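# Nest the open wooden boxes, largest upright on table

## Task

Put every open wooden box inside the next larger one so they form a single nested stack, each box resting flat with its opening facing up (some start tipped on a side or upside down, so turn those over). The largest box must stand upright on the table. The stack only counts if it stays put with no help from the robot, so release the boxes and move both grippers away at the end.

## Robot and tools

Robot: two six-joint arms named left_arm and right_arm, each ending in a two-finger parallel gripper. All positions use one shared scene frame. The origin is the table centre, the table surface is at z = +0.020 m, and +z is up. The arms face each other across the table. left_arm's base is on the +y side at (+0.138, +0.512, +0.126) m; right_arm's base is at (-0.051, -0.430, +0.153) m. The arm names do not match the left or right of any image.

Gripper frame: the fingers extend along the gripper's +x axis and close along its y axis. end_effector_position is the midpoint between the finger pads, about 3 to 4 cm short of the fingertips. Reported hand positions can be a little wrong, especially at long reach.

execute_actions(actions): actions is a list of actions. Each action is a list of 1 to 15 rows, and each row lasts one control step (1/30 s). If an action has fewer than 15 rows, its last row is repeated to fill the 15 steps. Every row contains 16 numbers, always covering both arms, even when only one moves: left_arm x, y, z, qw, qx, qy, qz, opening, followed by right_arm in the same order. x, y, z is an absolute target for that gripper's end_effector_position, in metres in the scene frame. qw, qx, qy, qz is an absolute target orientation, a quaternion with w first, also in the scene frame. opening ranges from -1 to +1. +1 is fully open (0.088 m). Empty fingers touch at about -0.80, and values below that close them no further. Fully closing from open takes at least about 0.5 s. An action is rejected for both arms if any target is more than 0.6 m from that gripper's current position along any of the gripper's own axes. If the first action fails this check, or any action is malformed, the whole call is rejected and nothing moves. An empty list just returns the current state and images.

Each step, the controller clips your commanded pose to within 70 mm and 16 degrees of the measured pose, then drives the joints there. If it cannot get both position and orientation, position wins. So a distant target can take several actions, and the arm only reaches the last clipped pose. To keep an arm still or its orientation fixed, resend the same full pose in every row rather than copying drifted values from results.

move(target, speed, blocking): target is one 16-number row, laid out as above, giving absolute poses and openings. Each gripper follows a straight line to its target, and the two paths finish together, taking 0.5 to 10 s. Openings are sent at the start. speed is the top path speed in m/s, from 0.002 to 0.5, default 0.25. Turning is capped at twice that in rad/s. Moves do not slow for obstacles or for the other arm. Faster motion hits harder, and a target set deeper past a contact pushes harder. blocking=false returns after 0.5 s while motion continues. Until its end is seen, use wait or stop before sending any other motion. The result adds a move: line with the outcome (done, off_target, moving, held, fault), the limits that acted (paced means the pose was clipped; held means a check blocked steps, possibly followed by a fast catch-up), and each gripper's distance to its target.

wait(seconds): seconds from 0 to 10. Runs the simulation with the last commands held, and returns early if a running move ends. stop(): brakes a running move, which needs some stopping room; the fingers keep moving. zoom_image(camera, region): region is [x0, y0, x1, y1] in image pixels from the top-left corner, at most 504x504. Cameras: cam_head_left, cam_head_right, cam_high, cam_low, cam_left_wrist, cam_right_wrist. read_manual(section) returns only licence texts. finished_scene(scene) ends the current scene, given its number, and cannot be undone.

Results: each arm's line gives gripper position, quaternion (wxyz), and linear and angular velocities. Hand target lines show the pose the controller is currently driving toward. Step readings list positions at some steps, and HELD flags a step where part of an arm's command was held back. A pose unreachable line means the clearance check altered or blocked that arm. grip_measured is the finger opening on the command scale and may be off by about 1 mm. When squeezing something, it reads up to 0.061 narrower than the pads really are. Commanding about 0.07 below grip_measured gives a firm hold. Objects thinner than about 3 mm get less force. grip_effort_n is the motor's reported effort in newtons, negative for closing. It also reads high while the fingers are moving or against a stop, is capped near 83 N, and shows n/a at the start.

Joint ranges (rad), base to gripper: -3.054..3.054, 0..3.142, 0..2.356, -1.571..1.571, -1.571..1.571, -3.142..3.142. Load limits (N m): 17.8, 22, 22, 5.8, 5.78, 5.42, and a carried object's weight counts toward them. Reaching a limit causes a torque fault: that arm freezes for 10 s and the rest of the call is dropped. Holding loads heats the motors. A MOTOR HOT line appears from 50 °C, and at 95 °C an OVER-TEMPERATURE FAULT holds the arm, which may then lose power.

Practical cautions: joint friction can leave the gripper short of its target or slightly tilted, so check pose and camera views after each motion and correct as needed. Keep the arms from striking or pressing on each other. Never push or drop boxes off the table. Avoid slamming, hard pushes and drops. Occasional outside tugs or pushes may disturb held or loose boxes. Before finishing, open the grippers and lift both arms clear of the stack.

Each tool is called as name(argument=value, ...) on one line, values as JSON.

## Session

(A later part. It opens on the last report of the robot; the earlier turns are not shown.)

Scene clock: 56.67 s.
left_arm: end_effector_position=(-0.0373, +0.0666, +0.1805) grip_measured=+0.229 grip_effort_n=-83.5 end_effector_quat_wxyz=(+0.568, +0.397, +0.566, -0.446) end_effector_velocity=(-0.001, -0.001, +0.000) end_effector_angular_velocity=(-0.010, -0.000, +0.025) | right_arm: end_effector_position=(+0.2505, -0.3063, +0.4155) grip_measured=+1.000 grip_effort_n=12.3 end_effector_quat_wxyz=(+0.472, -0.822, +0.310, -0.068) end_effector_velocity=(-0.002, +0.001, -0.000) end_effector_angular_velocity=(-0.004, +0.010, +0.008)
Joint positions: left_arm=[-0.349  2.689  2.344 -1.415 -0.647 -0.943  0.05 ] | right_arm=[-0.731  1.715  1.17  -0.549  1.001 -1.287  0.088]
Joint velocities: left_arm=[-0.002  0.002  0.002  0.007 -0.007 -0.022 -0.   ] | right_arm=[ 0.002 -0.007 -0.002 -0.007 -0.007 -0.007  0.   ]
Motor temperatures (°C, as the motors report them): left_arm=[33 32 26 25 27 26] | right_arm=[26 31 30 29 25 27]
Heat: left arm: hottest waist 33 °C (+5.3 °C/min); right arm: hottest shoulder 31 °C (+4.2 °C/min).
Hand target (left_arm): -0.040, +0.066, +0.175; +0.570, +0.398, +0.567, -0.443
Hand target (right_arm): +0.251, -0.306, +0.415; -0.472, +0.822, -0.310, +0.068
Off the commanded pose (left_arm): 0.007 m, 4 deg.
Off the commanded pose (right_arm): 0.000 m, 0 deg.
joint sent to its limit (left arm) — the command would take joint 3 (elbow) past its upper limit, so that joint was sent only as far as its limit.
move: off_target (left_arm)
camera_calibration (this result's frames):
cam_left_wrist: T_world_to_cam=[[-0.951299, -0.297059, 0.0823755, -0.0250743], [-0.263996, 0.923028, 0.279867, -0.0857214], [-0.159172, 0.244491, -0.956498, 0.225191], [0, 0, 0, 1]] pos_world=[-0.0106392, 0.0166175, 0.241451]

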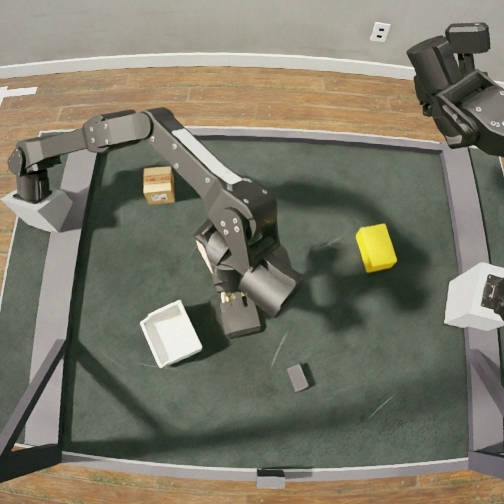

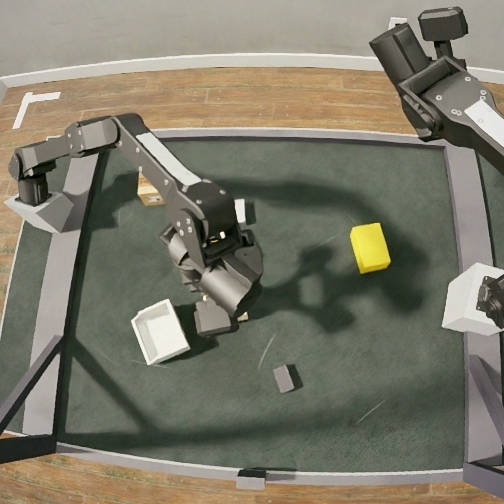

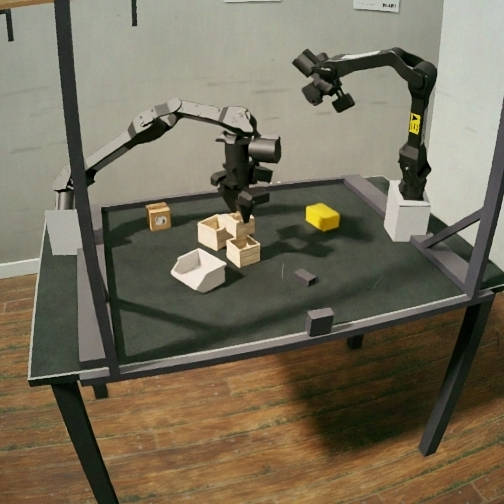

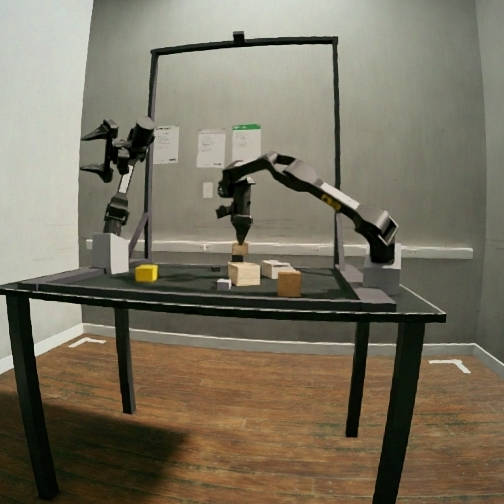

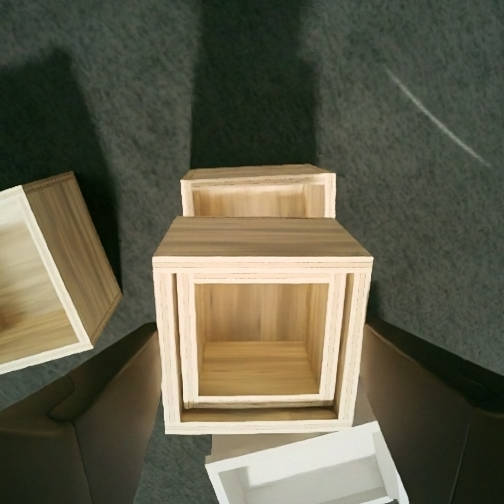

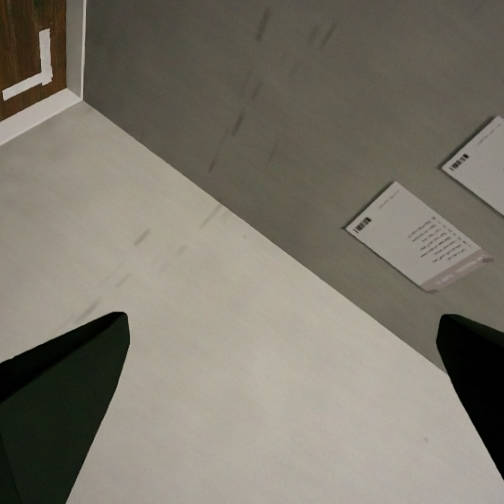

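move(target=[-0.046,0.060,0.150,0.5757,0.4106,0.5757,-0.4106,0.18,0.2505,-0.3063,0.4155,0.472,-0.822,0.310,-0.068,1], speed=0.05)

Scene clock: 58.50 s.
left_arm: end_effector_position=(-0.0429, +0.0606, +0.1555) grip_measured=+0.229 grip_effort_n=-83.5 end_effector_quat_wxyz=(+0.575, +0.391, +0.574, -0.432) end_effector_velocity=(+0.005, -0.002, +0.001) end_effector_angular_velocity=(-0.018, -0.033, +0.003) | right_arm: end_effector_position=(+0.2505, -0.3063, +0.4155) grip_measured=+1.000 grip_effort_n=12.3 end_effector_quat_wxyz=(+0.472, -0.822, +0.310, -0.068) end_effector_velocity=(+0.001, -0.000, -0.000) end_effector_angular_velocity=(+0.003, +0.002, +0.006)
Joint positions: left_arm=[-0.319  2.734  2.345 -1.362 -0.653 -0.951  0.05 ] | right_arm=[-0.731  1.715  1.17  -0.549  1.001 -1.287  0.088]
Joint velocities: left_arm=[-0.002 -0.002 -0.002 -0.007 -0.037 -0.007 -0.   ] | right_arm=[-0.002 -0.002 -0.002  0.007 -0.007 -0.007  0.   ]
Motor temperatures (°C, as the motors report them): left_arm=[33 32 26 25 27 26] | right_arm=[26 32 30 29 25 27]
Heat: left arm: hottest waist 33 °C (+5.1 °C/min); right arm: hottest shoulder 32 °C (+5.1 °C/min).
Hand target (left_arm): -0.046, +0.061, +0.150; +0.577, +0.392, +0.574, -0.429
Hand target (right_arm): +0.251, -0.306, +0.415; -0.472, +0.822, -0.310, +0.068
Off the commanded pose (left_arm): 0.006 m, 3 deg.
Off the commanded pose (right_arm): 0.000 m, 0 deg.
joint sent to its limit (left arm) — the command would take joint 3 (elbow) past its upper limit, so that joint was sent only as far as its limit.
move: off_target (left_arm)
camera_calibration (this result's frames):
cam_left_wrist: T_world_to_cam=[[-0.940245, -0.332127, 0.0750353, -0.0264012], [-0.298555, 0.910116, 0.287321, -0.0764863], [-0.163718, 0.24775, -0.954891, 0.201182], [0, 0, 0, 1]] pos_world=[-0.0147219, 0.0110001, 0.216064]

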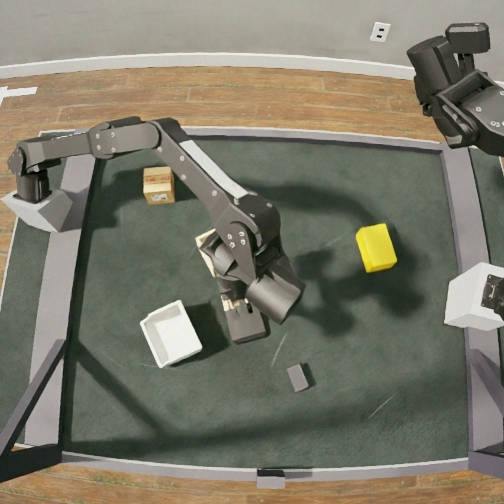

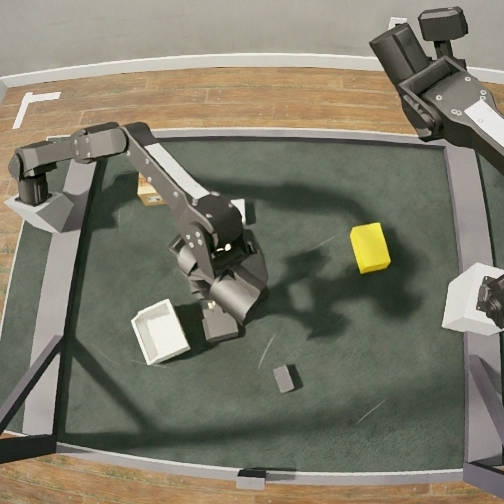

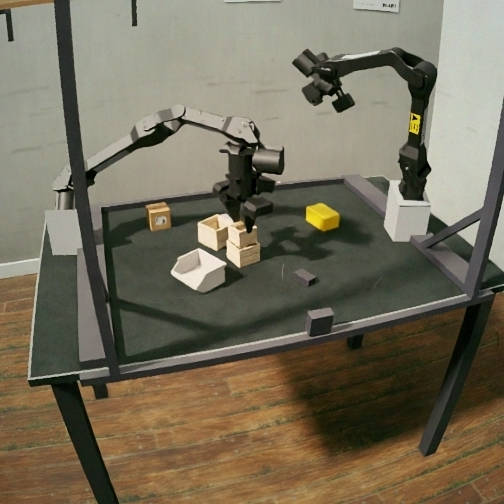

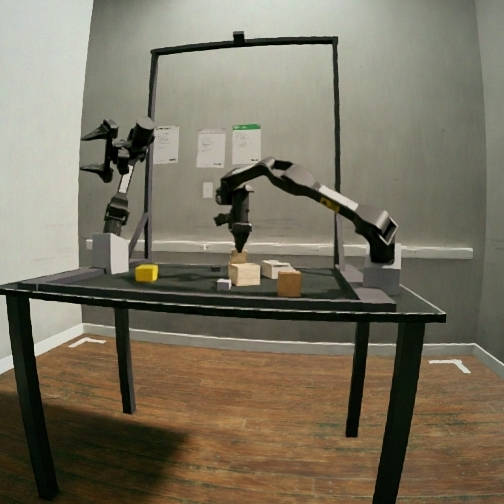

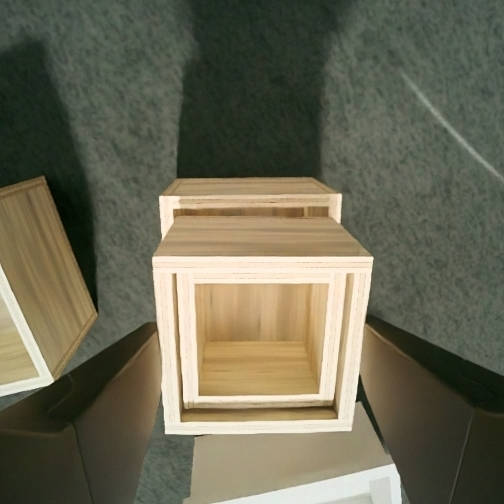

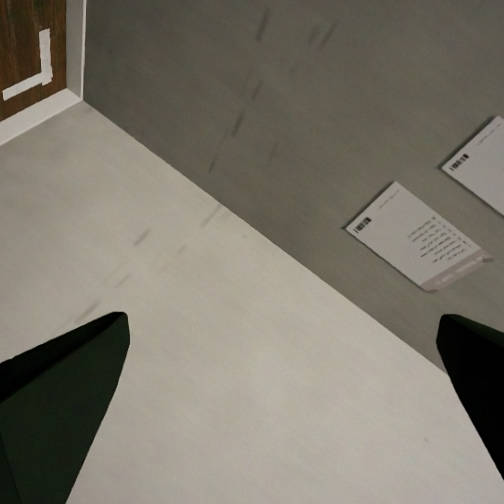

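zoom_image(camera="cam_left_wrist", region=[145, 165, 385, 285])

Region (145, 165, 385, 285) of cam_left_wrist's 504x504 image, scaled by 2.100, with more detail than that image has.

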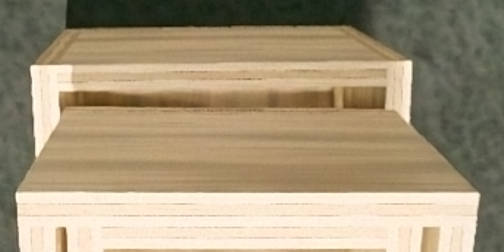

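execute_actions(actions=[[[-0.045,0.0605,0.147,0.5792,0.4056,0.5792,-0.4056,0.18,0.2505,-0.3063,0.4155,0.472,-0.822,0.310,-0.068,1],[-0.045,0.0605,0.144,0.5792,0.4056,0.5792,-0.4056,0.18,0.2505,-0.3063,0.4155,0.472,-0.822,0.310,-0.068,1],[-0.045,0.0605,0.142,0.5792,0.4056,0.5792,-0.4056,0.18,0.2505,-0.3063,0.4155,0.472,-0.822,0.310,-0.068,1]]])

zoom_image(camera="cam_left_wrist", region=[145, 165, 385, 285])

Scene clock: 59.57 s.
left_arm: end_effector_position=(-0.0419, +0.0602, +0.1484) grip_measured=+0.229 grip_effort_n=-83.5 end_effector_quat_wxyz=(+0.579, +0.390, +0.578, -0.422) end_effector_velocity=(+0.001, +0.001, +0.001) end_effector_angular_velocity=(-0.001, -0.009, +0.001) | right_arm: end_effector_position=(+0.2505, -0.3063, +0.4155) grip_measured=+1.000 grip_effort_n=11.9 end_effector_quat_wxyz=(+0.472, -0.822, +0.310, -0.068) end_effector_velocity=(-0.000, -0.001, -0.005) end_effector_angular_velocity=(+0.000, +0.026, +0.010)
Joint positions: left_arm=[-0.309  2.746  2.347 -1.36  -0.655 -0.967  0.05 ] | right_arm=[-0.731  1.715  1.17  -0.549  1.001 -1.287  0.088]
Joint velocities: left_arm=[-0.002 -0.002 -0.002 -0.007 -0.007 -0.007 -0.   ] | right_arm=[-0.002 -0.002 -0.007 -0.007 -0.022 -0.007  0.   ]
Motor temperatures (°C, as the motors report them): left_arm=[34 32 26 25 27 26] | right_arm=[26 32 30 29 25 27]
Heat: left arm: hottest waist 34 °C (+6.0 °C/min); right arm: hottest shoulder 32 °C (+5.0 °C/min).
Hand target (left_arm): -0.045, +0.061, +0.142; +0.580, +0.393, +0.578, -0.418
Hand target (right_arm): +0.251, -0.306, +0.415; -0.472, +0.822, -0.310, +0.068
Off the commanded pose (left_arm): 0.007 m, 3 deg.
Off the commanded pose (right_arm): 0.000 m, 0 deg.
joint sent to its limit (left arm) — the command would take joint 3 (elbow) past its upper limit, so that joint was sent only as far as its limit.
Step readings (end_effector_position):
0: left_arm (-0.0430, +0.0605, +0.1555) | right_arm (+0.2505, -0.3063, +0.4155)
1: left_arm (-0.0428, +0.0604, +0.1554) | right_arm (+0.2505, -0.3063, +0.4155)
2: left_arm (-0.0429, +0.0605, +0.1550) | right_arm (+0.2505, -0.3063, +0.4155)
4: left_arm (-0.0427, +0.0605, +0.1532) | right_arm (+0.2505, -0.3063, +0.4155)
8: left_arm (-0.0423, +0.0605, +0.1506) | right_arm (+0.2505, -0.3063, +0.4155)
15: end_effector_position above
camera_calibration (this result's frames):
cam_left_wrist: T_world_to_cam=[[-0.934268, -0.3505, 0.0655155, -0.0223187], [-0.317365, 0.901147, 0.295319, -0.0752445], [-0.162548, 0.255114, -0.95315, 0.193975], [0, 0, 0, 1]] pos_world=[-0.0132013, 0.0104978, 0.208571]

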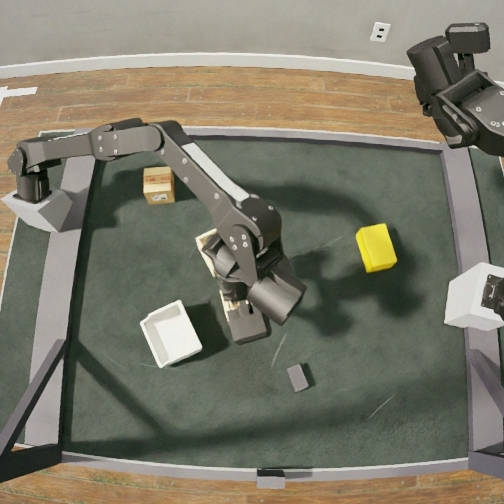

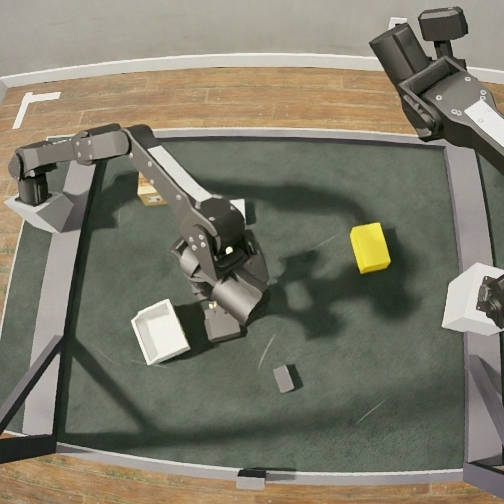

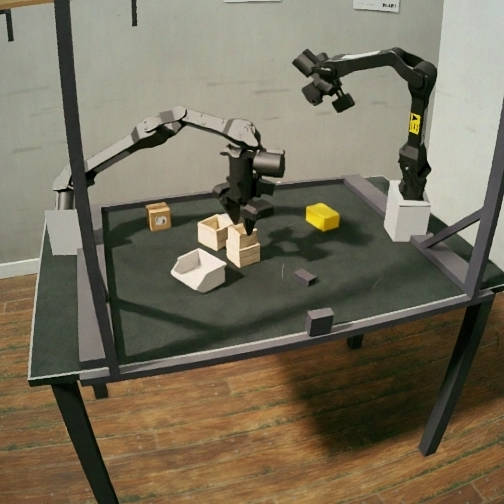

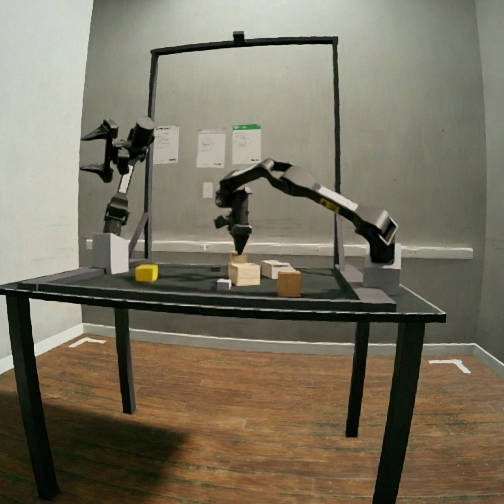

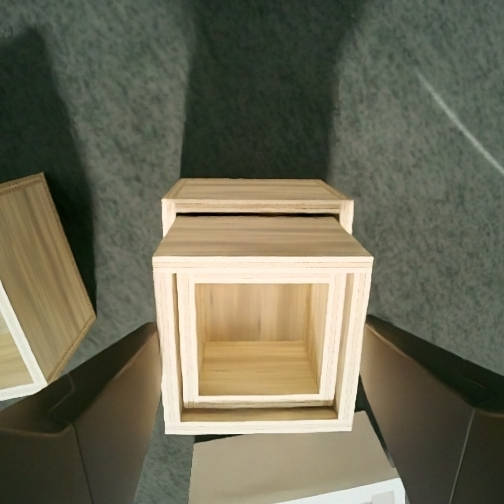

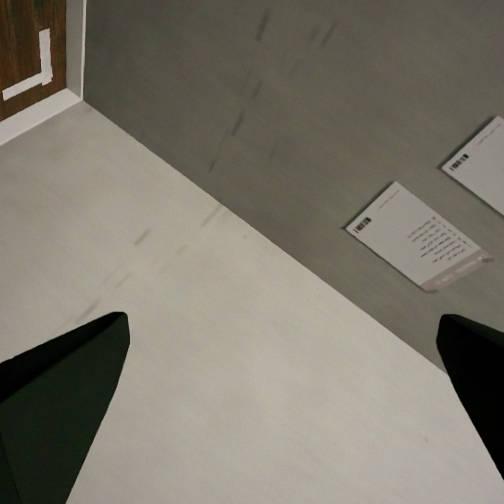

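Region (145, 165, 385, 285) of cam_left_wrist's 504x504 image, scaled by 2.100, with more detail than that image has.

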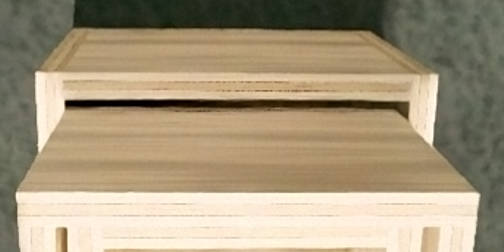

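execute_actions(actions=[[[-0.0465,0.060,0.143,0.5792,0.4056,0.5792,-0.4056,0.18,0.2505,-0.3063,0.4155,0.472,-0.822,0.310,-0.068,1]]])

zoom_image(camera="cam_left_wrist", region=[145, 165, 385, 285])

Scene clock: 60.23 s.
left_arm: end_effector_position=(-0.0423, +0.0593, +0.1483) grip_measured=+0.229 grip_effort_n=-83.5 end_effector_quat_wxyz=(+0.580, +0.387, +0.579, -0.423) end_effector_velocity=(+0.001, +0.001, +0.004) end_effector_angular_velocity=(-0.007, -0.006, -0.014) | right_arm: end_effector_position=(+0.2505, -0.3063, +0.4155) grip_measured=+1.000 grip_effort_n=12.3 end_effector_quat_wxyz=(+0.472, -0.822, +0.310, -0.068) end_effector_velocity=(+0.001, +0.001, +0.002) end_effector_angular_velocity=(-0.006, +0.007, +0.009)
Joint positions: left_arm=[-0.309  2.746  2.347 -1.355 -0.655 -0.967  0.05 ] | right_arm=[-0.731  1.715  1.17  -0.549  1.001 -1.287  0.088]
Joint velocities: left_arm=[-0.007 -0.007 -0.002 -0.007 -0.007  0.007  0.   ] | right_arm=[-0.002 -0.002  0.002  0.007 -0.007 -0.022  0.   ]
Motor temperatures (°C, as the motors report them): left_arm=[34 32 27 25 27 26] | right_arm=[26 32 30 29 25 27]
Heat: left arm: hottest waist 34 °C (+6.1 °C/min); right arm: hottest shoulder 32 °C (+5.1 °C/min).
Hand target (left_arm): -0.046, +0.060, +0.143; +0.580, +0.390, +0.578, -0.421
Hand target (right_arm): +0.251, -0.306, +0.415; -0.472, +0.822, -0.310, +0.068
Off the commanded pose (left_arm): 0.007 m, 3 deg.
Off the commanded pose (right_arm): 0.000 m, 0 deg.
joint sent to its limit (left arm) — the command would take joint 3 (elbow) past its upper limit, so that joint was sent only as far as its limit.
Step readings (end_effector_position):
0: left_arm (-0.0418, +0.0601, +0.1483) | right_arm (+0.2505, -0.3063, +0.4155)
1: left_arm (-0.0418, +0.0601, +0.1483) | right_arm (+0.2505, -0.3063, +0.4155)
2: left_arm (-0.0419, +0.0599, +0.1483) | right_arm (+0.2505, -0.3063, +0.4155)
4: left_arm (-0.0421, +0.0596, +0.1483) | right_arm (+0.2505, -0.3063, +0.4155)
8: left_arm (-0.0423, +0.0594, +0.1483) | right_arm (+0.2505, -0.3063, +0.4155)
15: end_effector_position above
camera_calibration (this result's frames):
cam_left_wrist: T_world_to_cam=[[-0.932869, -0.353593, 0.068761, -0.0232438], [-0.319917, 0.901, 0.293004, -0.0742919], [-0.165558, 0.251336, -0.953635, 0.194244], [0, 0, 0, 1]] pos_world=[-0.0132921, 0.00989769, 0.208604]

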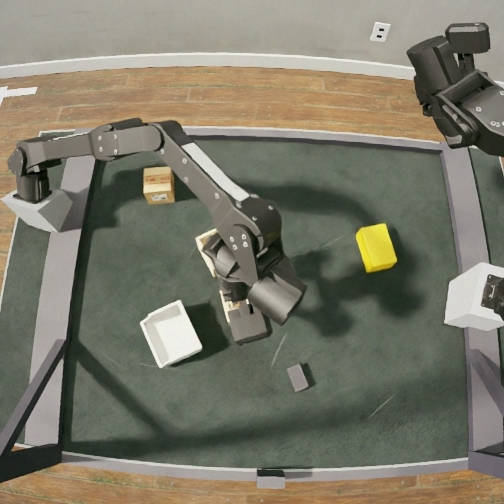

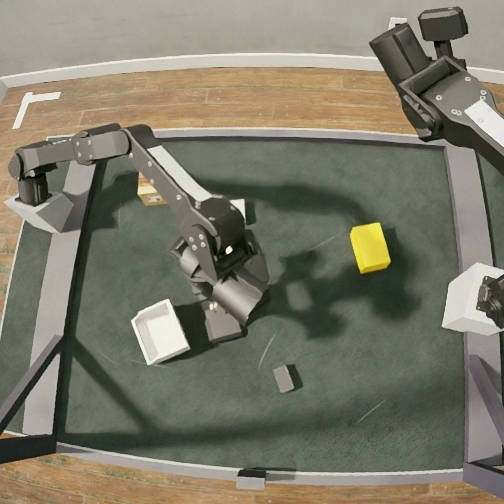

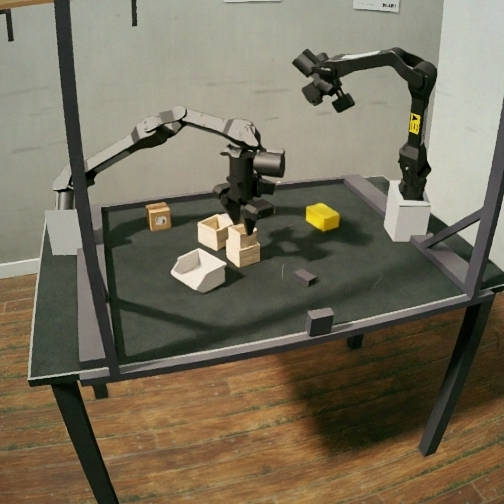

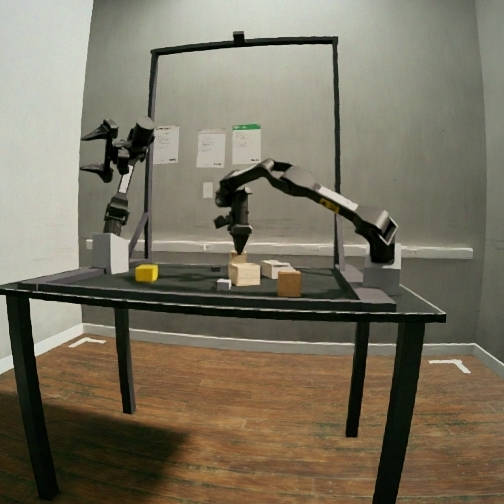

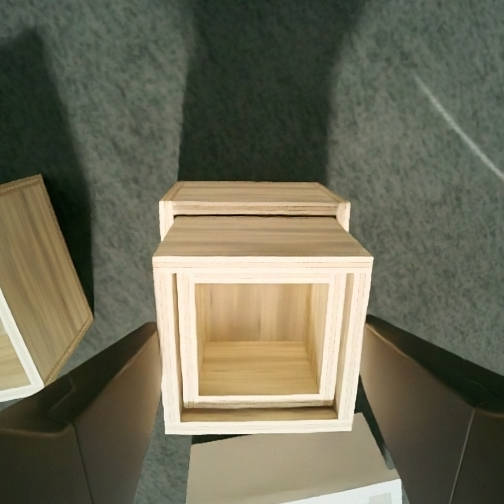

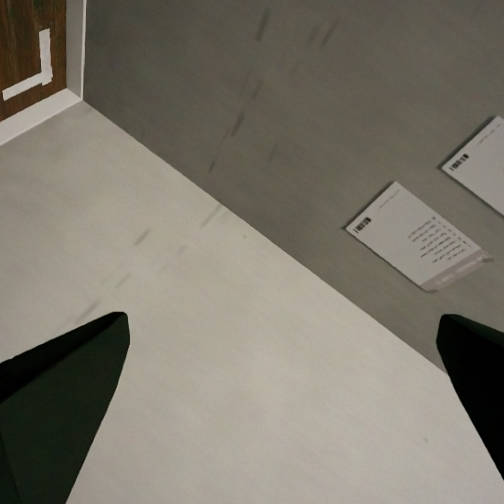

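Region (145, 165, 385, 285) of cam_left_wrist's 504x504 image, scaled by 2.100, with more detail than that image has.

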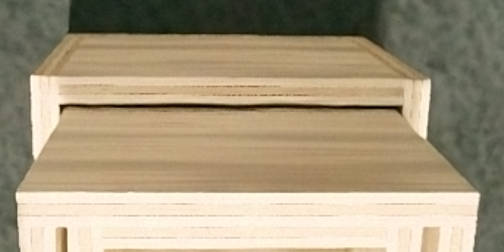

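execute_actions(actions=[[[-0.0470,0.0613,0.143,0.5792,0.4056,0.5792,-0.4056,0.18,0.2505,-0.3063,0.4155,0.472,-0.822,0.310,-0.068,1]]])

zoom_image(camera="cam_left_wrist", region=[145, 165, 385, 285])

Scene clock: 60.83 s.
left_arm: end_effector_position=(-0.0424, +0.0594, +0.1482) grip_measured=+0.229 grip_effort_n=-83.5 end_effector_quat_wxyz=(+0.580, +0.387, +0.579, -0.422) end_effector_velocity=(+0.003, -0.001, +0.002) end_effector_angular_velocity=(-0.013, -0.019, -0.010) | right_arm: end_effector_position=(+0.2505, -0.3063, +0.4155) grip_measured=+1.000 grip_effort_n=12.3 end_effector_quat_wxyz=(+0.472, -0.822, +0.310, -0.068) end_effector_velocity=(+0.001, +0.000, -0.002) end_effector_angular_velocity=(+0.000, +0.006, +0.004)
Joint positions: left_arm=[-0.309  2.746  2.347 -1.355 -0.655 -0.97   0.05 ] | right_arm=[-0.731  1.715  1.17  -0.549  1.001 -1.287  0.088]
Joint velocities: left_arm=[-0.002 -0.002  0.002 -0.007 -0.022  0.007 -0.   ] | right_arm=[-0.002  0.002 -0.002  0.007 -0.007 -0.007  0.   ]
Motor temperatures (°C, as the motors report them): left_arm=[34 32 27 25 27 26] | right_arm=[26 32 30 30 25 27]
Heat: left arm: hottest waist 34 °C (+6.0 °C/min); right arm: hottest shoulder 32 °C (+5.0 °C/min).
Hand target (left_arm): -0.047, +0.062, +0.143; +0.580, +0.392, +0.578, -0.419
Hand target (right_arm): +0.251, -0.306, +0.415; -0.472, +0.822, -0.310, +0.068
Off the commanded pose (left_arm): 0.007 m, 3 deg.
Off the commanded pose (right_arm): 0.000 m, 0 deg.
joint sent to its limit (left arm) — the command would take joint 3 (elbow) past its upper limit, so that joint was sent only as far as its limit.
Step readings (end_effector_position):
0: left_arm (-0.0423, +0.0593, +0.1483) | right_arm (+0.2505, -0.3063, +0.4155)
1: left_arm (-0.0423, +0.0593, +0.1483) | right_arm (+0.2505, -0.3063, +0.4155)
2: left_arm (-0.0423, +0.0593, +0.1483) | right_arm (+0.2505, -0.3063, +0.4155)
4: left_arm (-0.0423, +0.0593, +0.1483) | right_arm (+0.2505, -0.3063, +0.4155)
8: left_arm (-0.0424, +0.0594, +0.1482) | right_arm (+0.2505, -0.3063, +0.4155)
15: end_effector_position above
camera_calibration (this result's frames):
cam_left_wrist: T_world_to_cam=[[-0.931736, -0.356597, 0.0686037, -0.0230396], [-0.322808, 0.899875, 0.293292, -0.0744378], [-0.166322, 0.251125, -0.953558, 0.194044], [0, 0, 0, 1]] pos_world=[-0.0132222, 0.0100396, 0.208445]

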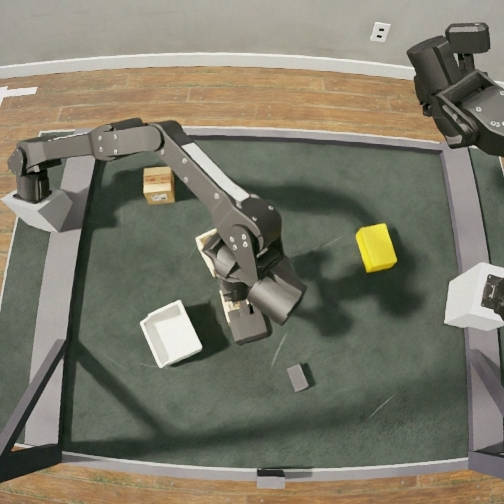

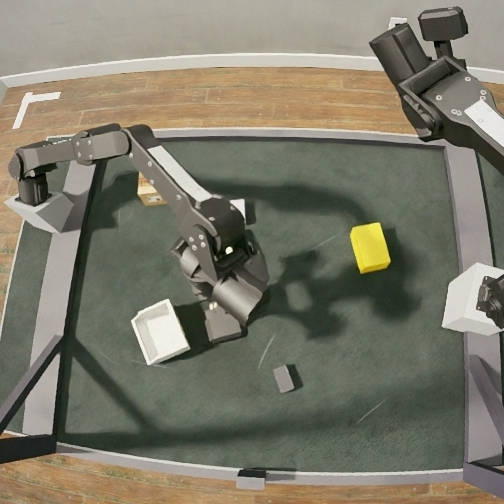

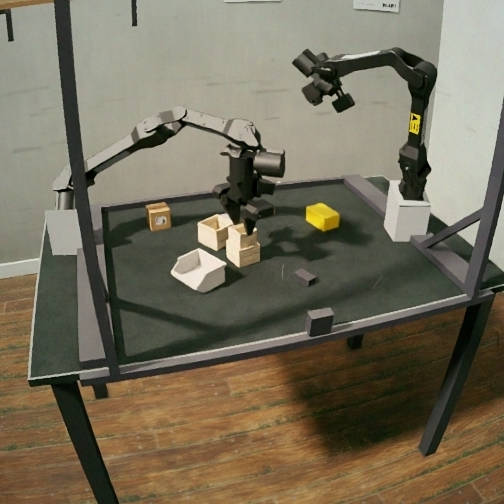

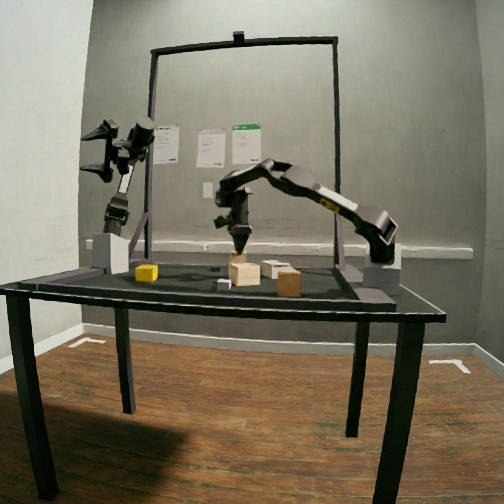

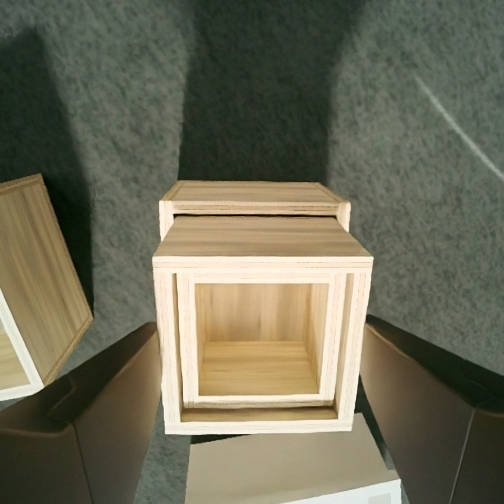

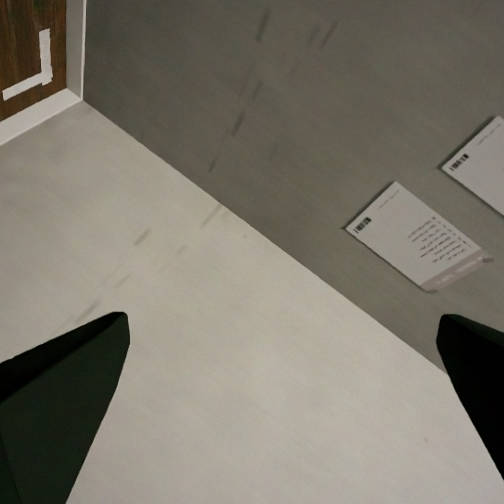

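Region (145, 165, 385, 285) of cam_left_wrist's 504x504 image, scaled by 2.100, with more detail than that image has.

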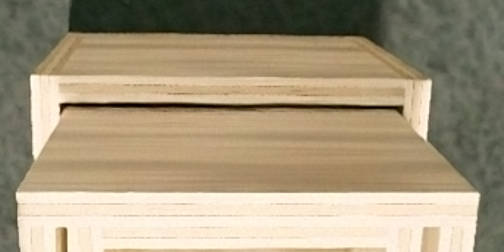

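execute_actions(actions=[[[-0.0475,0.0635,0.143,0.5792,0.4056,0.5792,-0.4056,0.18,0.2505,-0.3063,0.4155,0.472,-0.822,0.310,-0.068,1]]])

zoom_image(camera="cam_left_wrist", region=[145, 165, 385, 285])

Scene clock: 63.13 s.
left_arm: end_effector_position=(-0.0423, +0.0610, +0.1479) grip_measured=+0.229 grip_effort_n=-83.5 end_effector_quat_wxyz=(+0.581, +0.388, +0.580, -0.419) end_effector_velocity=(+0.000, +0.001, +0.000) end_effector_angular_velocity=(-0.001, -0.009, +0.001) | right_arm: end_effector_position=(+0.2505, -0.3063, +0.4155) grip_measured=+1.000 grip_effort_n=12.3 end_effector_quat_wxyz=(+0.472, -0.822, +0.310, -0.068) end_effector_velocity=(-0.001, -0.004, -0.001) end_effector_angular_velocity=(+0.008, +0.005, -0.005)
Joint positions: left_arm=[-0.31   2.748  2.347 -1.363 -0.655 -0.978  0.05 ] | right_arm=[-0.731  1.715  1.17  -0.549  1.001 -1.287  0.088]
Joint velocities: left_arm=[-0.002  0.002  0.002 -0.007 -0.007 -0.007 -0.   ] | right_arm=[-0.007 -0.007 -0.007 -0.007 -0.007  0.007  0.   ]
Motor temperatures (°C, as the motors report them): left_arm=[35 33 27 25 27 26] | right_arm=[26 32 30 30 25 27]
Heat: left arm: hottest waist 35 °C (+7.1 °C/min); right arm: hottest shoulder 32 °C (+5.1 °C/min).
Hand target (left_arm): -0.047, +0.064, +0.143; +0.580, +0.394, +0.578, -0.417
Hand target (right_arm): +0.251, -0.306, +0.415; -0.472, +0.822, -0.310, +0.068
Off the commanded pose (left_arm): 0.008 m, 3 deg.
Off the commanded pose (right_arm): 0.000 m, 0 deg.
joint sent to its limit (left arm) — the command would take joint 3 (elbow) past its upper limit, so that joint was sent only as far as its limit.
Step readings (end_effector_position):
0: left_arm (-0.0424, +0.0594, +0.1482) | right_arm (+0.2505, -0.3063, +0.4155)
1: left_arm (-0.0424, +0.0596, +0.1480) | right_arm (+0.2505, -0.3063, +0.4155)
2: left_arm (-0.0424, +0.0599, +0.1481) | right_arm (+0.2505, -0.3063, +0.4155)
4: left_arm (-0.0421, +0.0604, +0.1479) | right_arm (+0.2505, -0.3063, +0.4155)
8: left_arm (-0.0422, +0.0608, +0.1479) | right_arm (+0.2505, -0.3063, +0.4155)
15: end_effector_position above
camera_calibration (this result's frames):
cam_left_wrist: T_world_to_cam=[[-0.931436, -0.3584, 0.0630556, -0.0214155], [-0.325374, 0.897814, 0.296751, -0.0762671], [-0.162968, 0.255888, -0.952871, 0.193129], [0, 0, 0, 1]] pos_world=[-0.0132887, 0.011379, 0.20801]

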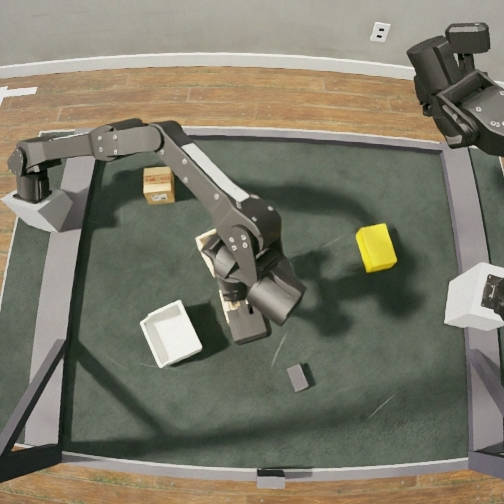

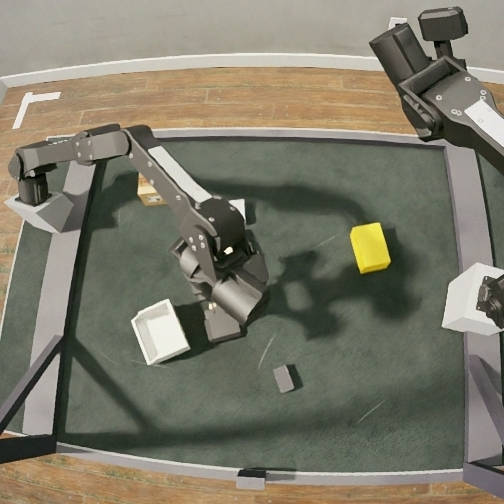

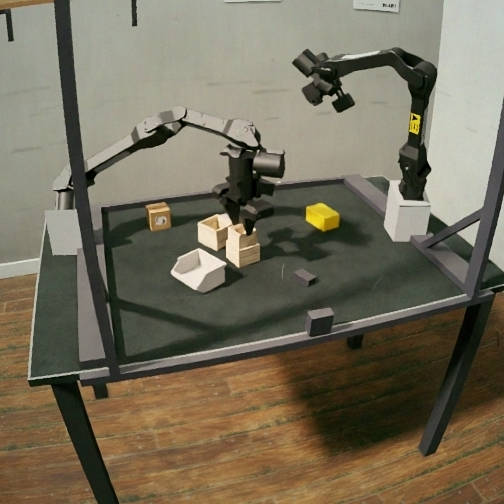

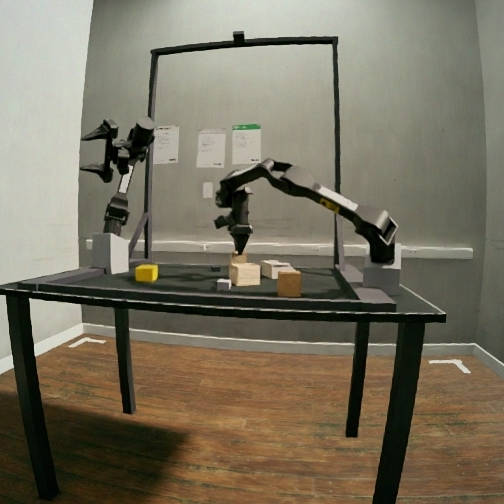

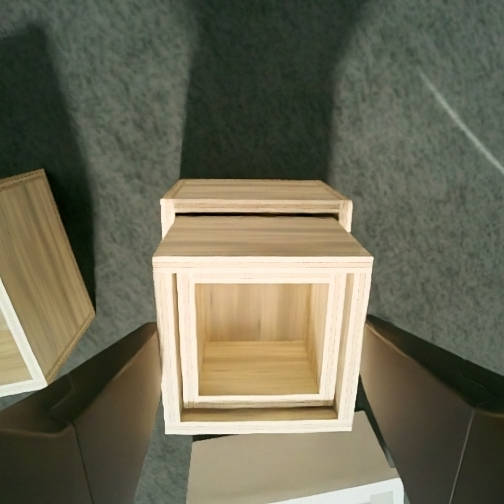

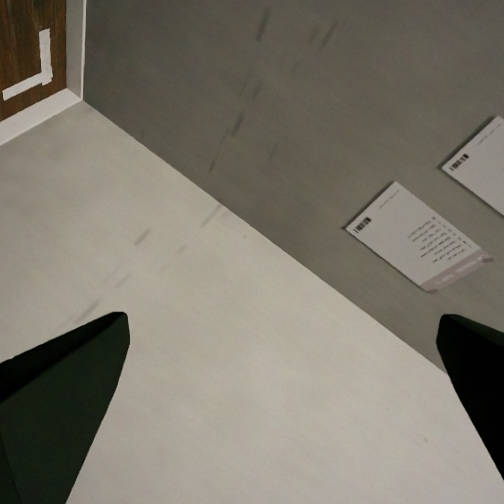

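Region (145, 165, 385, 285) of cam_left_wrist's 504x504 image, scaled by 2.100, with more detail than that image has.

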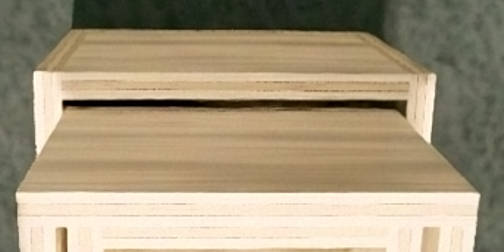

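execute_actions(actions=[[[-0.0492,0.0638,0.1425,0.5792,0.4056,0.5792,-0.4056,0.18,0.2505,-0.3063,0.4155,0.472,-0.822,0.310,-0.068,1]]])

zoom_image(camera="cam_left_wrist", region=[145, 165, 385, 285])

Scene clock: 63.73 s.
left_arm: end_effector_position=(-0.0432, +0.0616, +0.1474) grip_measured=+0.229 grip_effort_n=-83.5 end_effector_quat_wxyz=(+0.581, +0.389, +0.580, -0.419) end_effector_velocity=(-0.002, +0.003, -0.001) end_effector_angular_velocity=(+0.010, +0.000, -0.017) | right_arm: end_effector_position=(+0.2505, -0.3063, +0.4155) grip_measured=+1.000 grip_effort_n=11.9 end_effector_quat_wxyz=(+0.472, -0.822, +0.310, -0.068) end_effector_velocity=(+0.001, -0.000, +0.000) end_effector_angular_velocity=(+0.003, +0.014, +0.014)
Joint positions: left_arm=[-0.311  2.75   2.347 -1.363 -0.655 -0.98   0.05 ] | right_arm=[-0.731  1.715  1.17  -0.549  1.001 -1.287  0.088]
Joint velocities: left_arm=[-0.002  0.002 -0.002 -0.007  0.007  0.007  0.   ] | right_arm=[-0.007 -0.007 -0.002  0.007 -0.022 -0.022  0.   ]
Motor temperatures (°C, as the motors report them): left_arm=[35 33 27 25 27 26] | right_arm=[26 32 31 30 25 27]
Heat: left arm: hottest waist 35 °C (+7.0 °C/min); right arm: hottest shoulder 32 °C (+5.0 °C/min).
Hand target (left_arm): -0.049, +0.064, +0.142; +0.580, +0.393, +0.578, -0.418
Hand target (right_arm): +0.251, -0.306, +0.415; -0.472, +0.822, -0.310, +0.068
Off the commanded pose (left_arm): 0.008 m, 2 deg.
Off the commanded pose (right_arm): 0.000 m, 0 deg.
joint sent to its limit (left arm) — the command would take joint 3 (elbow) past its upper limit, so that joint was sent only as far as its limit.
Step readings (end_effector_position):
0: left_arm (-0.0423, +0.0610, +0.1479) | right_arm (+0.2505, -0.3063, +0.4155)
1: left_arm (-0.0423, +0.0610, +0.1479) | right_arm (+0.2505, -0.3063, +0.4155)
2: left_arm (-0.0424, +0.0611, +0.1477) | right_arm (+0.2505, -0.3063, +0.4155)
4: left_arm (-0.0427, +0.0613, +0.1476) | right_arm (+0.2505, -0.3063, +0.4155)
8: left_arm (-0.0432, +0.0616, +0.1474) | right_arm (+0.2505, -0.3063, +0.4155)
15: end_effector_position above
camera_calibration (this result's frames):
cam_left_wrist: T_world_to_cam=[[-0.931757, -0.357753, 0.0619717, -0.021907], [-0.324962, 0.897828, 0.297162, -0.0769829], [-0.161951, 0.256744, -0.952814, 0.192328], [0, 0, 0, 1]] pos_world=[-0.0142808, 0.0119009, 0.207487]

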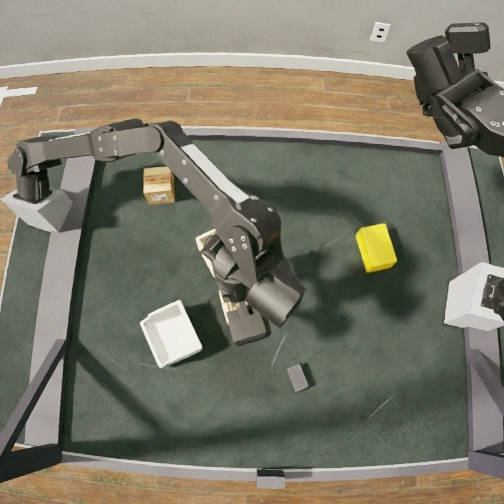

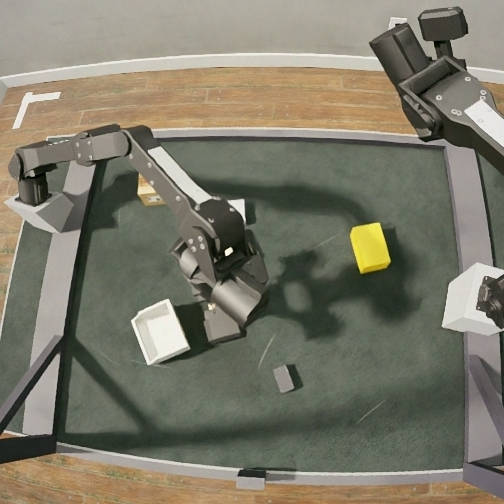

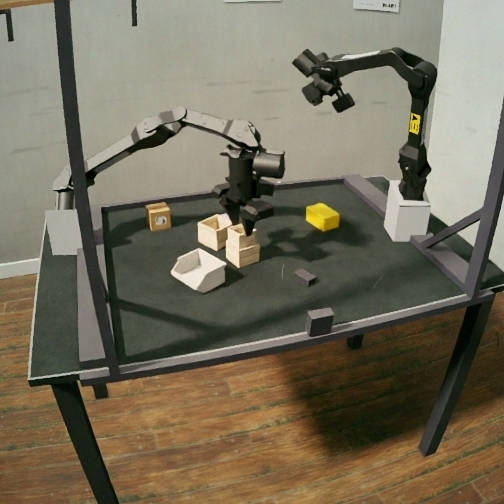

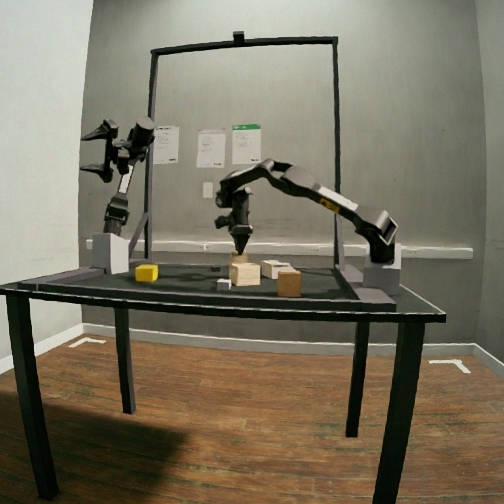

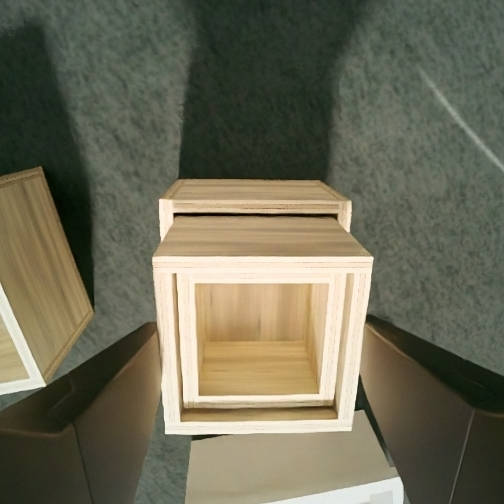

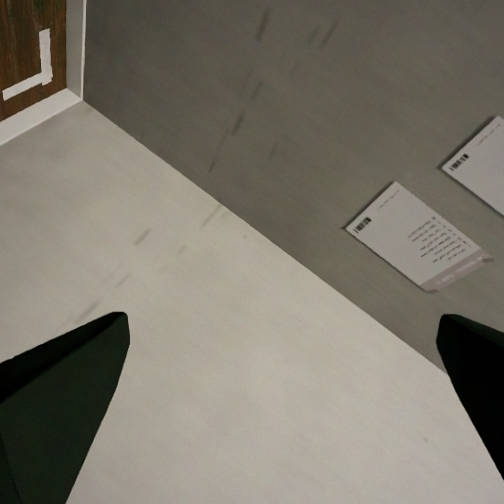

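Region (145, 165, 385, 285) of cam_left_wrist's 504x504 image, scaled by 2.100, with more detail than that image has.

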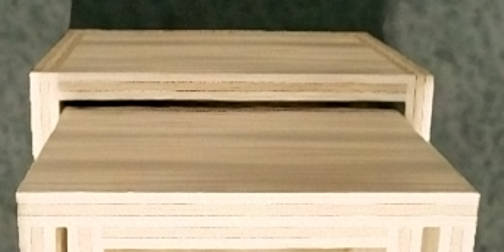

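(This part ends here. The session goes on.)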